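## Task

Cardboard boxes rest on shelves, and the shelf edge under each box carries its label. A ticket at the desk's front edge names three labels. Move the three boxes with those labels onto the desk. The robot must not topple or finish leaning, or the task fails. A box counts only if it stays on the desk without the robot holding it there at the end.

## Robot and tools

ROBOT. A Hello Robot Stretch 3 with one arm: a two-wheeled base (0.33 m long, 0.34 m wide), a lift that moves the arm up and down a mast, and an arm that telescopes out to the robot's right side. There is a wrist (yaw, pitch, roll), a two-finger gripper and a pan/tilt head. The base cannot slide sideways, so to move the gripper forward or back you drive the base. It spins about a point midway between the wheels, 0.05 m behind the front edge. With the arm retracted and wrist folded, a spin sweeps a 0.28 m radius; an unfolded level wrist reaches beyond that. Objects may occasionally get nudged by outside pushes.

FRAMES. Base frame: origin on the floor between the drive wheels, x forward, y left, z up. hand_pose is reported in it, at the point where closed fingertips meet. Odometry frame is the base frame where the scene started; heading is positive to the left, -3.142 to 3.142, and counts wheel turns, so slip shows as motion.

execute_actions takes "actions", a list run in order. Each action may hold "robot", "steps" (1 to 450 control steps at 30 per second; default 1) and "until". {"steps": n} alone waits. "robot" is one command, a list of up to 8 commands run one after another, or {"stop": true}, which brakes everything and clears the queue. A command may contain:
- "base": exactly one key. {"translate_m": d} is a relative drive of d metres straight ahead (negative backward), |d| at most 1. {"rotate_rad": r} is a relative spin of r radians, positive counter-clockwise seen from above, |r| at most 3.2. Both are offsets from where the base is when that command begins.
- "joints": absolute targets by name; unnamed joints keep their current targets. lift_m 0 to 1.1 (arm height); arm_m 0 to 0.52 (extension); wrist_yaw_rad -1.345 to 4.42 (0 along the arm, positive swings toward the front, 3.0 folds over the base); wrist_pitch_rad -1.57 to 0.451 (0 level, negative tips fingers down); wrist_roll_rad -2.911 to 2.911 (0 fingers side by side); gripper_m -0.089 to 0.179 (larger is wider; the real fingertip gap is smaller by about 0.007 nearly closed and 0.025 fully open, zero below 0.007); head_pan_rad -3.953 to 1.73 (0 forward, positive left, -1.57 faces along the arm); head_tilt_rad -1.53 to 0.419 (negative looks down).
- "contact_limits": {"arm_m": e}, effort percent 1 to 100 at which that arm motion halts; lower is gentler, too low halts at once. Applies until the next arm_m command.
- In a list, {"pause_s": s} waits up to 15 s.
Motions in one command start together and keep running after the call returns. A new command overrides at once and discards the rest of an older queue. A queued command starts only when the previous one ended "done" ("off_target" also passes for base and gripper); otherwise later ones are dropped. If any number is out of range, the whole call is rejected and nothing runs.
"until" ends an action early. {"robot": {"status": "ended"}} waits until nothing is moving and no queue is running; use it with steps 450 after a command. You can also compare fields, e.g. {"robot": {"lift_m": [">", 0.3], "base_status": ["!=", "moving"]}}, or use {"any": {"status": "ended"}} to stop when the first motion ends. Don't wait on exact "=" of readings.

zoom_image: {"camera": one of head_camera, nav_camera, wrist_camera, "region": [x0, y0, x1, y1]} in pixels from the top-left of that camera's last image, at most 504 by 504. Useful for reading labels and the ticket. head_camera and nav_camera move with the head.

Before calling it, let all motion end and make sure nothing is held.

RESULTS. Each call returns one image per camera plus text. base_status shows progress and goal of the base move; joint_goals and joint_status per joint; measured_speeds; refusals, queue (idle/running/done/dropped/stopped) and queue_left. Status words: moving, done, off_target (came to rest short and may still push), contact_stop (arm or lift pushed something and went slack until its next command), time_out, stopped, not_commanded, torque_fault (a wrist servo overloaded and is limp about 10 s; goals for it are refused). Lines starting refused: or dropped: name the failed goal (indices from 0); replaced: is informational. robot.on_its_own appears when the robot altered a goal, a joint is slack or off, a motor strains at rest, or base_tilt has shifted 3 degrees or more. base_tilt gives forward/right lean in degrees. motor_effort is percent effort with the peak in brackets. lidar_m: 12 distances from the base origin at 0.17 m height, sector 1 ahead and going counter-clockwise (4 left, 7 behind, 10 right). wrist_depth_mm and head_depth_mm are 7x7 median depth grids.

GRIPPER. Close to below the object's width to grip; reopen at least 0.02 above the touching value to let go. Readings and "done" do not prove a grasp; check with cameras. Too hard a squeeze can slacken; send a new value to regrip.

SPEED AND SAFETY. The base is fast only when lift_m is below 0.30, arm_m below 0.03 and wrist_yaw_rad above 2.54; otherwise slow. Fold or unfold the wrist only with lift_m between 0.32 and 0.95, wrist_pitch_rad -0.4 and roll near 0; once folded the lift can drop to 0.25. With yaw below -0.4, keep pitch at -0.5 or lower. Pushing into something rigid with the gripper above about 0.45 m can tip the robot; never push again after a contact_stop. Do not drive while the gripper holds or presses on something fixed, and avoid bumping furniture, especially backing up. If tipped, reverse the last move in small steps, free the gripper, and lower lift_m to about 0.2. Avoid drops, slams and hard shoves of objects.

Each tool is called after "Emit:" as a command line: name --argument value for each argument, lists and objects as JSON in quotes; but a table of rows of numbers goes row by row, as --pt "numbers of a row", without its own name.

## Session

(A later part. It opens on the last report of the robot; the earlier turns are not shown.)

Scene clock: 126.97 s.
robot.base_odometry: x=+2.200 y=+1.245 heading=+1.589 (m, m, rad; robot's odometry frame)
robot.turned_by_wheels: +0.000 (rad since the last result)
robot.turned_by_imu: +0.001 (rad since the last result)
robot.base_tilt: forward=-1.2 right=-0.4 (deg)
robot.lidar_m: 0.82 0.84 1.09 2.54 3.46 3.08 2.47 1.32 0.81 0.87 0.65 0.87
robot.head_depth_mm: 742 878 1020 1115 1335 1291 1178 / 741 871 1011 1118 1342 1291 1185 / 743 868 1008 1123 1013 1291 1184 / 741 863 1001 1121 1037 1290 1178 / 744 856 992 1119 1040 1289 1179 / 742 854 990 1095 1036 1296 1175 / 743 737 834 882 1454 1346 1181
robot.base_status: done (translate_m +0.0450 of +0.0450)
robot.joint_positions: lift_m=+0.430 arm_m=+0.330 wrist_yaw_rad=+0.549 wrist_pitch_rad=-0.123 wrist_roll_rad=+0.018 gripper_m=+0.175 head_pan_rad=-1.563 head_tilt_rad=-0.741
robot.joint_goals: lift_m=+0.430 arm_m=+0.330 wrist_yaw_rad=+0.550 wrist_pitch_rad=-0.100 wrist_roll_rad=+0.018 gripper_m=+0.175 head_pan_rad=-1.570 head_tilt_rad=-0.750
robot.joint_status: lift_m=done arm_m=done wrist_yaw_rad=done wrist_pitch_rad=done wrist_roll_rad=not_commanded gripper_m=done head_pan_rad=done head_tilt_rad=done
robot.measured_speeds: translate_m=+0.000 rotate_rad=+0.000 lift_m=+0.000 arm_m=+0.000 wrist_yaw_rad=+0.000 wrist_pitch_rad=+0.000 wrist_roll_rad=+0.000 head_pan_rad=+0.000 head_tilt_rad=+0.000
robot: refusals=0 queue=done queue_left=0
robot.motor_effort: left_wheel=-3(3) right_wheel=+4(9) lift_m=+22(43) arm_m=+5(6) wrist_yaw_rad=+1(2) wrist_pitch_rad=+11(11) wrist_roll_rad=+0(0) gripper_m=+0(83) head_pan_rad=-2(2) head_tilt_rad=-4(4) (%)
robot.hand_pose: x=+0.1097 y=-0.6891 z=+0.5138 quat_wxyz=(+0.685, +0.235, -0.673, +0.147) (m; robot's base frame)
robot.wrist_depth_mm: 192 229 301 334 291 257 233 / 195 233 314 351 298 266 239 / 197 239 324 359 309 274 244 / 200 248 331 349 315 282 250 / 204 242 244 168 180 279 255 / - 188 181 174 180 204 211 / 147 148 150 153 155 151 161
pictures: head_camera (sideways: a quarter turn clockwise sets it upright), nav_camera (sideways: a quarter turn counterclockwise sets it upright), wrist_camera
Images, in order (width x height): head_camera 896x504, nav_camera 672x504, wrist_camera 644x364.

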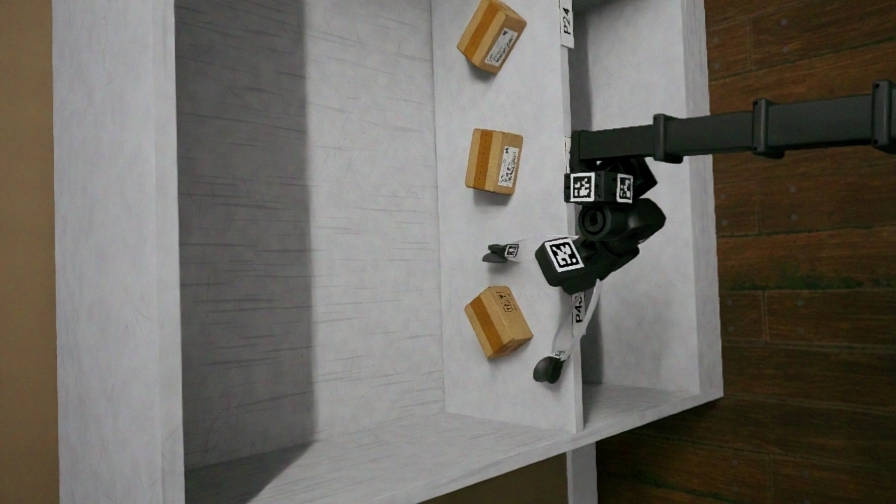

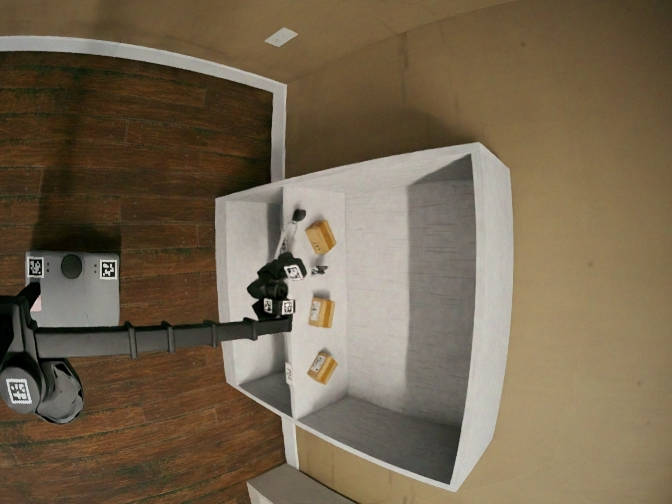

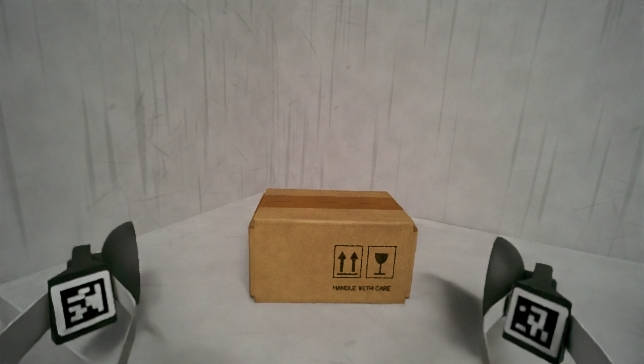

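Emit:
execute_actions --actions '[{"robot":[{"base":{"translate_m":0.014},"joints":{"arm_m":0.37,"lift_m":0.423,"gripper_m":0.15}},{"joints":{"gripper_m":0.04}},{"joints":{"lift_m":0.448}},{"joints":{"arm_m":0.1}}],"steps":450,"until":{"robot":{"status":"ended"}}}]'

Scene clock: 135.67 s.
robot.base_odometry: x=+2.200 y=+1.259 heading=+1.589 (m, m, rad; robot's odometry frame)
robot.turned_by_wheels: +0.000 (rad since the last result)
robot.turned_by_imu: +0.002 (rad since the last result)
robot.base_tilt: forward=-1.2 right=-0.4 (deg)
robot.lidar_m: 0.81 0.83 1.08 2.49 3.48 3.12 2.48 1.33 0.82 0.87 0.64 0.86
robot.head_depth_mm: 744 877 1020 1115 1348 1290 1181 / 743 870 1010 1124 1343 1292 1213 / 743 865 1007 1124 1037 1297 1122 / 743 865 1001 1118 1040 1289 1140 / 745 859 992 1120 1015 1266 1181 / 744 852 989 1089 1033 1292 1173 / 744 691 783 894 1457 1340 1183
robot.base_status: done (translate_m +0.0140 of +0.0140)
robot.joint_positions: lift_m=+0.448 arm_m=+0.100 wrist_yaw_rad=+0.549 wrist_pitch_rad=-0.125 wrist_roll_rad=+0.018 gripper_m=+0.056 head_pan_rad=-1.563 head_tilt_rad=-0.741
robot.joint_goals: lift_m=+0.448 arm_m=+0.100 wrist_yaw_rad=+0.550 wrist_pitch_rad=-0.100 wrist_roll_rad=+0.018 gripper_m=+0.055 head_pan_rad=-1.570 head_tilt_rad=-0.750
robot.joint_status: lift_m=done arm_m=done wrist_yaw_rad=done wrist_pitch_rad=done wrist_roll_rad=not_commanded gripper_m=done head_pan_rad=done head_tilt_rad=done
robot.measured_speeds: translate_m=+0.000 rotate_rad=+0.000 lift_m=+0.000 arm_m=+0.000 wrist_yaw_rad=+0.000 wrist_pitch_rad=+0.000 wrist_roll_rad=+0.000 head_pan_rad=+0.000 head_tilt_rad=+0.000
robot: refusals=0 queue=done queue_left=0
robot.on_its_own: gripper_m is held at +0.055, not at your +0.040, by its stall guard, which is not easing now
robot.motor_effort: left_wheel=-2(3) right_wheel=+4(10) lift_m=+43(43) arm_m=-5(6) wrist_yaw_rad=+0(0) wrist_pitch_rad=+12(12) wrist_roll_rad=+0(0) gripper_m=-19(98) head_pan_rad=-3(4) head_tilt_rad=-4(4) (%)
robot.hand_pose: x=+0.1098 y=-0.4597 z=+0.5305 quat_wxyz=(+0.685, +0.235, -0.673, +0.147) (m; robot's base frame)
robot.wrist_depth_mm: 636 783 723 388 501 445 398 / 642 791 760 413 513 457 406 / 657 833 782 428 534 471 420 / 670 839 825 422 525 477 428 / 702 862 128 131 147 335 343 / 704 829 128 129 130 268 244 / 712 787 420 135 578 520 464
pictures: head_camera (sideways: a quarter turn clockwise sets it upright), nav_camera (sideways: a quarter turn counterclockwise sets it upright), wrist_camera
Images, in order (width x height): head_camera 896x504, nav_camera 672x504, wrist_camera 644x364.

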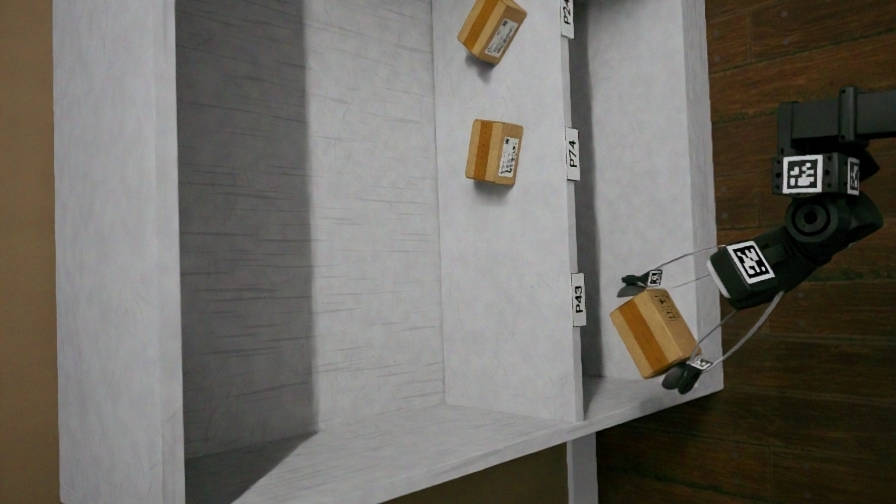

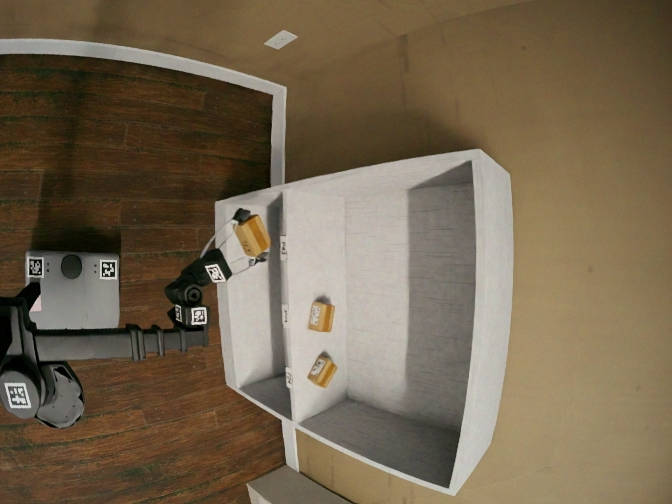

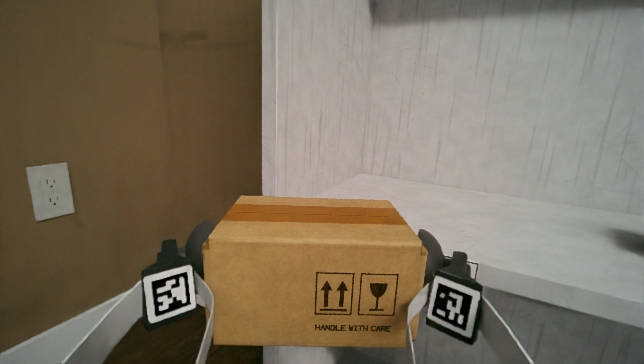

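Emit:
execute_actions --actions '[{"robot":[{"base":{"rotate_rad":1.74},"joints":{"arm_m":0,"wrist_yaw_rad":2.6,"lift_m":0.285}},{"base":{"translate_m":1}}],"steps":450,"until":{"robot":{"x":["<",1.5]}}},{"robot":{"base":{"translate_m":1}},"steps":450,"until":{"robot":{"x":["<",0.765]}}},{"robot":[{"base":{"translate_m":1}},{"base":{"rotate_rad":1.4},"joints":{"lift_m":0.7,"wrist_yaw_rad":0}},{"joints":{"arm_m":0.32}}],"steps":450,"until":{"robot":{"status":"ended"}}}]'

Scene clock: 161.63 s.
robot.base_odometry: x=-0.220 y=+0.801 heading=-1.555 (m, m, rad; robot's odometry frame)
robot.turned_by_wheels: +3.140 (rad since the last result)
robot.turned_by_imu: +3.141 (rad since the last result)
robot.base_tilt: forward=-1.3 right=-0.4 (deg)
robot.lidar_m: 2.69 2.76 3.37 3.04 1.61 1.10 1.04 1.06 1.02 0.80 0.78 1.25
robot.head_depth_mm: 1274 1360 997 880 1591 1369 - / 1263 1302 997 - 1527 1336 1177 / 1261 1304 1018 - 1547 1343 1176 / 1253 1296 1032 881 1563 1348 1177 / 1252 1309 997 856 1522 1343 1184 / 1239 1303 995 855 1557 1339 1172 / 1231 1307 995 856 1493 1346 1185
robot.base_status: done (rotate_rad +1.3998 of +1.4000)
robot.joint_positions: lift_m=+0.700 arm_m=+0.320 wrist_yaw_rad=+0.001 wrist_pitch_rad=-0.125 wrist_roll_rad=+0.018 gripper_m=+0.056 head_pan_rad=-1.563 head_tilt_rad=-0.741
robot.joint_goals: lift_m=+0.700 arm_m=+0.320 wrist_yaw_rad=+0.000 wrist_pitch_rad=-0.100 wrist_roll_rad=+0.018 gripper_m=+0.055 head_pan_rad=-1.570 head_tilt_rad=-0.750
robot.joint_status: lift_m=done arm_m=done wrist_yaw_rad=done wrist_pitch_rad=done wrist_roll_rad=not_commanded gripper_m=done head_pan_rad=done head_tilt_rad=done
robot.measured_speeds: translate_m=+0.000 rotate_rad=+0.000 lift_m=+0.000 arm_m=+0.000 wrist_yaw_rad=+0.000 wrist_pitch_rad=+0.000 wrist_roll_rad=+0.000 head_pan_rad=+0.000 head_tilt_rad=+0.000
robot: refusals=0 queue=done queue_left=0
robot.on_its_own: gripper_m is held at +0.055, not at your +0.040, by its stall guard, which is not easing now
robot.motor_effort: left_wheel=-2(7) right_wheel=+4(12) lift_m=+43(43) arm_m=+5(7) wrist_yaw_rad=-1(1) wrist_pitch_rad=+13(12) wrist_roll_rad=+0(0) gripper_m=-19(19) head_pan_rad=-3(3) head_tilt_rad=-5(4) (%)
robot.hand_pose: x=-0.0212 y=-0.7158 z=+0.7823 quat_wxyz=(+0.700, +0.045, -0.712, -0.045) (m; robot's base frame)
robot.wrist_depth_mm: 741 770 784 787 800 821 832 / 777 790 801 820 836 849 858 / 815 816 847 856 867 919 894 / 502 526 543 573 601 641 938 / 325 332 128 131 147 374 386 / 237 254 129 129 130 266 270 / 196 184 178 135 185 205 210
pictures: head_camera (sideways: a quarter turn clockwise sets it upright), nav_camera (sideways: a quarter turn counterclockwise sets it upright), wrist_camera
Images, in order (width x height): head_camera 896x504, nav_camera 672x504, wrist_camera 644x364.

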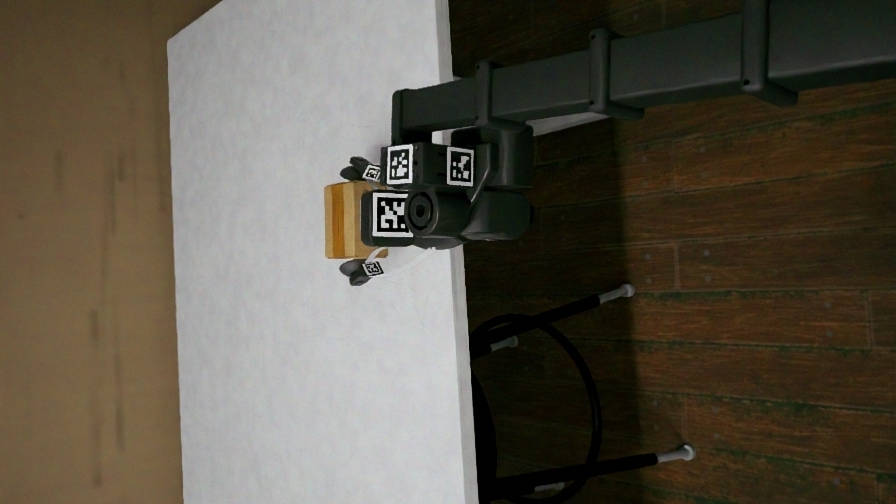

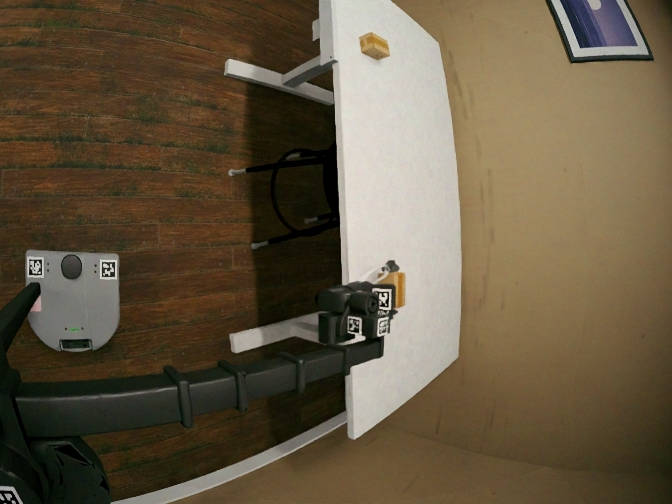

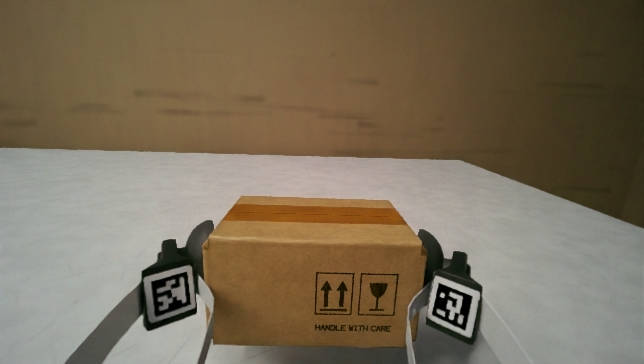

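Emit:
execute_actions --actions '[{"robot":[{"joints":{"lift_m":0.665,"arm_m":0.345}},{"joints":{"gripper_m":0.15}},{"joints":{"arm_m":0.1,"lift_m":0.68}}],"steps":450,"until":{"robot":{"status":"ended"}}},{"robot":[{"base":{"rotate_rad":1.665},"joints":{"arm_m":0,"wrist_yaw_rad":2.65,"lift_m":0.285,"gripper_m":0.04}},{"base":{"translate_m":1}}],"steps":450,"until":{"robot":{"x":[">",0.5]}}},{"robot":{"base":{"translate_m":1}},"steps":450,"until":{"robot":{"x":[">",1.2]}}},{"robot":[{"base":{"translate_m":1}},{"base":{"rotate_rad":1.48},"joints":{"lift_m":0.425,"wrist_yaw_rad":-0.39,"gripper_m":0.15,"arm_m":0.05}},{"joints":{"arm_m":0.23}}],"steps":450,"until":{"robot":{"status":"ended"}}}]'

Scene clock: 193.47 s.
robot.base_odometry: x=+2.199 y=+1.068 heading=+1.590 (m, m, rad; robot's odometry frame)
robot.turned_by_wheels: +3.145 (rad since the last result)
robot.turned_by_imu: +3.148 (rad since the last result)
robot.base_tilt: forward=-1.2 right=-0.4 (deg)
robot.lidar_m: 1.01 1.03 1.33 3.00 3.86 2.91 2.28 1.17 0.72 0.89 0.75 1.08
robot.head_depth_mm: 745 880 953 979 1456 1342 1183 / 743 896 1041 1139 1222 1315 1177 / 741 887 1029 1142 1038 - 1179 / 743 884 1022 1128 1344 1292 1174 / 743 877 1011 1120 1340 1297 1177 / 742 870 1006 1122 1343 1289 1185 / 744 866 1003 1115 1037 1292 1179
robot.base_status: done (rotate_rad +1.4798 of +1.4800)
robot.joint_positions: lift_m=+0.425 arm_m=+0.230 wrist_yaw_rad=-0.389 wrist_pitch_rad=-0.123 wrist_roll_rad=+0.018 gripper_m=+0.150 head_pan_rad=-1.563 head_tilt_rad=-0.741
robot.joint_goals: lift_m=+0.425 arm_m=+0.230 wrist_yaw_rad=-0.390 wrist_pitch_rad=-0.100 wrist_roll_rad=+0.018 gripper_m=+0.150 head_pan_rad=-1.570 head_tilt_rad=-0.750
robot.joint_status: lift_m=done arm_m=done wrist_yaw_rad=done wrist_pitch_rad=done wrist_roll_rad=not_commanded gripper_m=done head_pan_rad=done head_tilt_rad=done
robot.measured_speeds: translate_m=+0.000 rotate_rad=+0.000 lift_m=+0.000 arm_m=+0.000 wrist_yaw_rad=+0.000 wrist_pitch_rad=+0.000 wrist_roll_rad=+0.000 head_pan_rad=+0.000 head_tilt_rad=+0.000
robot: refusals=0 queue=done queue_left=0
robot.motor_effort: left_wheel=-2(8) right_wheel=+5(12) lift_m=+43(46) arm_m=+5(5) wrist_yaw_rad=-1(1) wrist_pitch_rad=+11(13) wrist_roll_rad=+0(0) gripper_m=+0(83) head_pan_rad=-3(2) head_tilt_rad=-4(4) (%)
robot.hand_pose: x=-0.1168 y=-0.6071 z=+0.5079 quat_wxyz=(+0.678, -0.095, -0.707, -0.179) (m; robot's base frame)
robot.wrist_depth_mm: 325 352 395 437 341 261 714 / 332 367 410 455 346 275 719 / 343 377 420 471 352 288 729 / 246 375 269 346 349 783 737 / 218 260 252 258 268 844 751 / 184 - 192 215 348 - 758 / 399 430 497 557 377 780 748
pictures: head_camera (sideways: a quarter turn clockwise sets it upright), nav_camera (sideways: a quarter turn counterclockwise sets it upright), wrist_camera
Images, in order (width x height): head_camera 896x504, nav_camera 672x504, wrist_camera 644x364.

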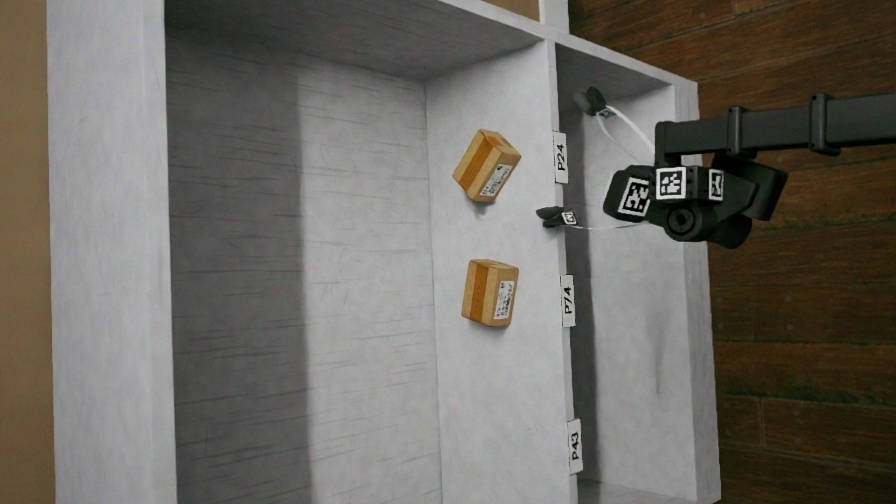

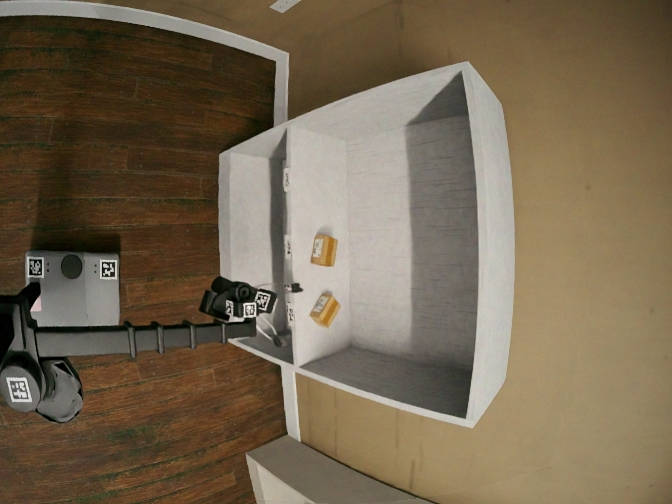

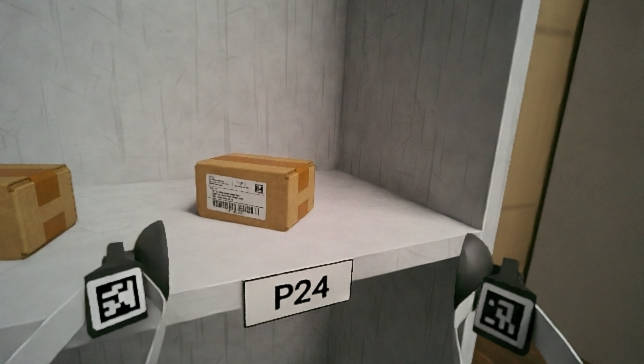

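Emit:
execute_actions --actions '[{"robot":[{"base":{"translate_m":0.005},"joints":{"arm_m":0.378}},{"joints":{"gripper_m":0.04}},{"joints":{"lift_m":0.448}}],"steps":450,"until":{"robot":{"status":"ended"}}}]'

Scene clock: 199.90 s.
robot.base_odometry: x=+2.199 y=+1.073 heading=+1.590 (m, m, rad; robot's odometry frame)
robot.turned_by_wheels: +0.000 (rad since the last result)
robot.turned_by_imu: +0.001 (rad since the last result)
robot.base_tilt: forward=-1.3 right=-0.3 (deg)
robot.lidar_m: 1.01 1.03 1.32 3.00 3.88 2.92 2.29 1.18 0.72 0.89 0.75 1.07
robot.head_depth_mm: 744 882 970 988 1161 1331 1178 / 743 892 1041 1147 1243 1315 1203 / 742 889 1030 1135 - 1298 1177 / 745 887 1022 1120 1352 1288 1179 / 743 877 1014 1115 1342 1290 1179 / 742 872 1005 1124 1348 1289 1181 / 746 863 999 1124 1041 1293 1182
robot.base_status: done (translate_m +0.0050 of +0.0050)
robot.joint_positions: lift_m=+0.448 arm_m=+0.378 wrist_yaw_rad=-0.389 wrist_pitch_rad=-0.123 wrist_roll_rad=+0.018 gripper_m=+0.044 head_pan_rad=-1.563 head_tilt_rad=-0.741
robot.joint_goals: lift_m=+0.448 arm_m=+0.378 wrist_yaw_rad=-0.390 wrist_pitch_rad=-0.100 wrist_roll_rad=+0.018 gripper_m=+0.043 head_pan_rad=-1.570 head_tilt_rad=-0.750
robot.joint_status: lift_m=done arm_m=done wrist_yaw_rad=done wrist_pitch_rad=done wrist_roll_rad=not_commanded gripper_m=done head_pan_rad=done head_tilt_rad=done
robot.measured_speeds: translate_m=+0.000 rotate_rad=+0.000 lift_m=+0.000 arm_m=+0.000 wrist_yaw_rad=+0.000 wrist_pitch_rad=+0.000 wrist_roll_rad=+0.000 head_pan_rad=+0.000 head_tilt_rad=+0.000
robot: refusals=0 queue=done queue_left=0
robot.motor_effort: left_wheel=-2(4) right_wheel=+5(8) lift_m=+43(44) arm_m=+5(5) wrist_yaw_rad=-1(1) wrist_pitch_rad=+11(11) wrist_roll_rad=+0(0) gripper_m=-25(95) head_pan_rad=-3(1) head_tilt_rad=-4(4) (%)
robot.hand_pose: x=-0.1168 y=-0.7551 z=+0.5309 quat_wxyz=(+0.678, -0.095, -0.707, -0.179) (m; robot's base frame)
robot.wrist_depth_mm: 214 234 258 293 318 243 191 / 221 241 270 306 332 245 193 / 228 250 280 319 340 249 195 / 235 258 288 330 345 250 197 / 242 264 136 134 155 254 200 / 212 226 137 125 118 236 202 / 175 164 159 131 145 182 185
pictures: head_camera (sideways: a quarter turn clockwise sets it upright), nav_camera (sideways: a quarter turn counterclockwise sets it upright), wrist_camera
Images, in order (width x height): head_camera 896x504, nav_camera 672x504, wrist_camera 644x364.

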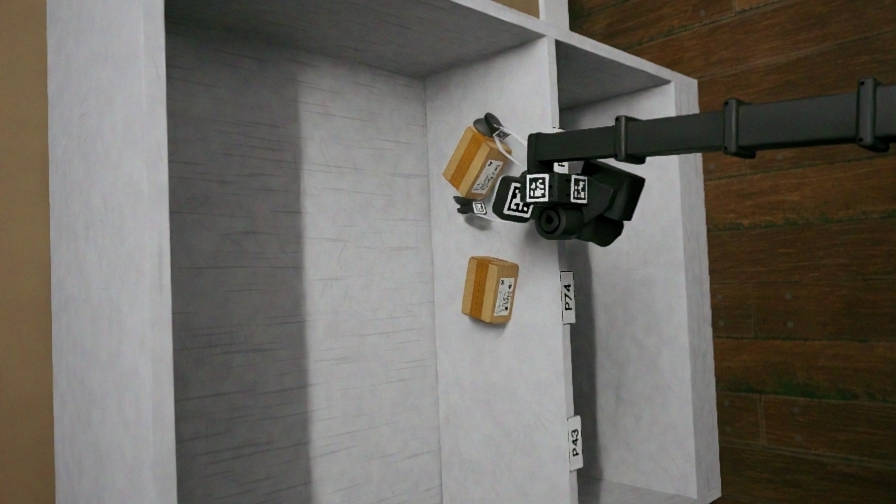

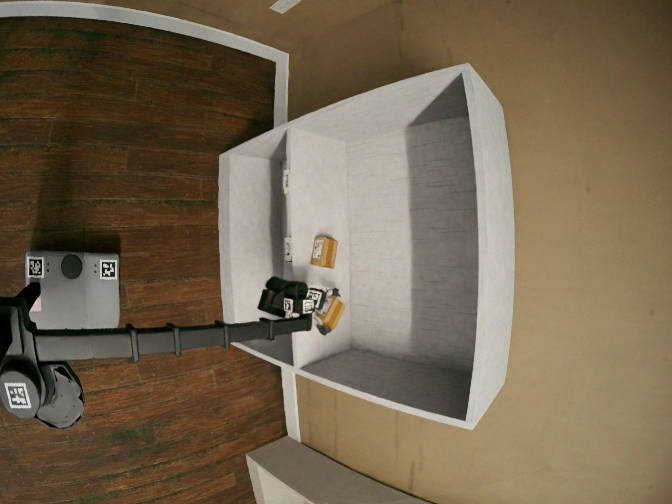

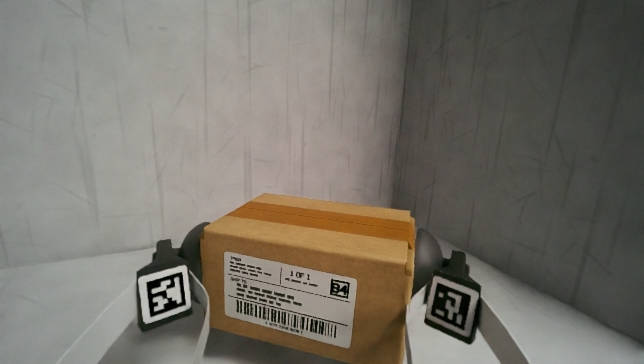

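Held. Next target is (-0.23, 0.45).

Emit:
execute_actions --actions '[{"robot":[{"joints":{"arm_m":0.1}},{"base":{"rotate_rad":1.8},"joints":{"arm_m":0,"wrist_yaw_rad":2.6,"lift_m":0.285}},{"base":{"translate_m":1}}],"steps":450,"until":{"robot":{"x":["<",1.5]}}},{"robot":{"base":{"translate_m":1}},"steps":450,"until":{"robot":{"x":["<",0.74]}}},{"robot":[{"base":{"translate_m":1}},{"base":{"rotate_rad":1.34},"joints":{"lift_m":0.7,"wrist_yaw_rad":0}},{"joints":{"arm_m":0.33}}],"steps":450,"until":{"robot":{"status":"ended"}}},{"robot":[{"joints":{"lift_m":0.667}},{"joints":{"gripper_m":0.15}},{"joints":{"arm_m":0.17,"lift_m":0.68}}],"steps":450,"until":{"robot":{"status":"ended"}}}]'

Scene clock: 241.40 s.
robot.base_odometry: x=-0.236 y=+0.456 heading=-1.554 (m, m, rad; robot's odometry frame)
robot.turned_by_wheels: +3.140 (rad since the last result)
robot.turned_by_imu: +3.143 (rad since the last result)
robot.base_tilt: forward=-1.2 right=-0.4 (deg)
robot.lidar_m: 2.37 2.40 3.11 3.10 2.13 1.45 1.36 1.38 1.12 0.65 1.02 1.76
robot.head_depth_mm: 1232 1298 997 830 1556 1370 - / 1225 1300 998 832 1641 - 1179 / 1213 1305 999 831 - 1295 1184 / 1204 1293 997 810 1465 1322 1178 / 1194 1292 995 819 1519 1341 1178 / 1197 1277 1001 807 1563 1337 1179 / 1183 1269 999 812 1525 1351 1182
robot.base_status: done (rotate_rad +1.3398 of +1.3400)
robot.joint_positions: lift_m=+0.680 arm_m=+0.170 wrist_yaw_rad=+0.001 wrist_pitch_rad=-0.124 wrist_roll_rad=+0.018 gripper_m=+0.150 head_pan_rad=-1.563 head_tilt_rad=-0.741
robot.joint_goals: lift_m=+0.680 arm_m=+0.170 wrist_yaw_rad=+0.000 wrist_pitch_rad=-0.100 wrist_roll_rad=+0.018 gripper_m=+0.150 head_pan_rad=-1.570 head_tilt_rad=-0.750
robot.joint_status: lift_m=done arm_m=done wrist_yaw_rad=done wrist_pitch_rad=done wrist_roll_rad=not_commanded gripper_m=done head_pan_rad=done head_tilt_rad=done
robot.measured_speeds: translate_m=+0.000 rotate_rad=+0.000 lift_m=+0.000 arm_m=+0.000 wrist_yaw_rad=+0.000 wrist_pitch_rad=+0.000 wrist_roll_rad=+0.000 head_pan_rad=+0.000 head_tilt_rad=+0.000
robot: refusals=0 queue=done queue_left=0
robot.motor_effort: left_wheel=-2(9) right_wheel=+4(13) lift_m=+42(45) arm_m=-6(7) wrist_yaw_rad=-1(2) wrist_pitch_rad=+11(11) wrist_roll_rad=+0(0) gripper_m=+1(80) head_pan_rad=-3(3) head_tilt_rad=-4(4) (%)
robot.hand_pose: x=-0.0212 y=-0.5667 z=+0.7628 quat_wxyz=(+0.700, +0.044, -0.712, -0.044) (m; robot's base frame)
robot.wrist_depth_mm: 840 838 866 884 910 912 926 / 865 880 876 930 930 935 961 / 903 907 927 954 961 978 - / 436 456 480 300 530 560 591 / 280 307 297 286 315 331 299 / 212 - 215 220 224 - 235 / 158 165 169 172 178 182 190
pictures: head_camera (sideways: a quarter turn clockwise sets it upright), nav_camera (sideways: a quarter turn counterclockwise sets it upright), wrist_camera
Images, in order (width x height): head_camera 896x504, nav_camera 672x504, wrist_camera 644x364.

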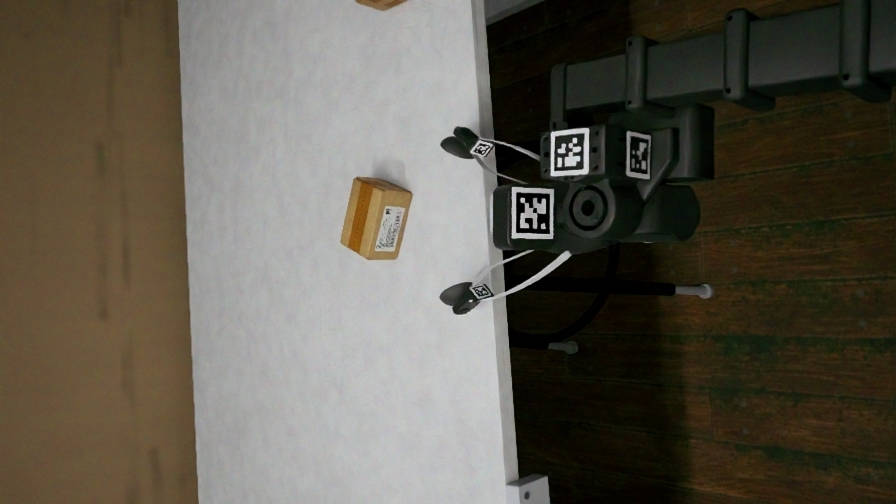

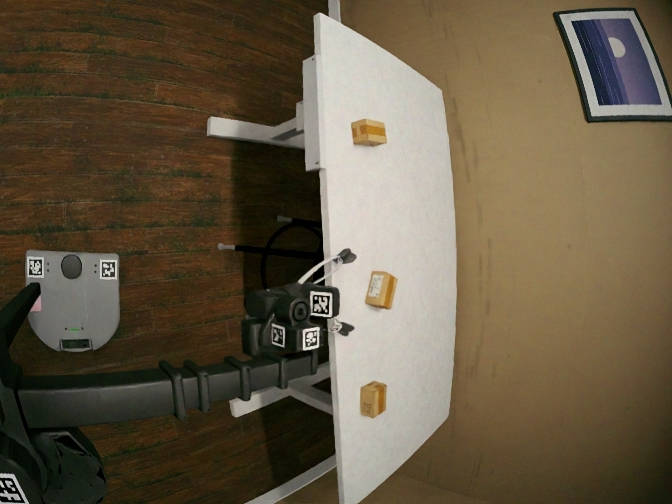

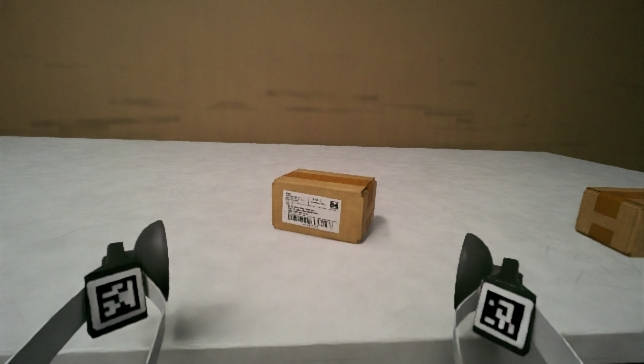

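Emit:
finished_scene --scene 2

The scene is finished: the task was done.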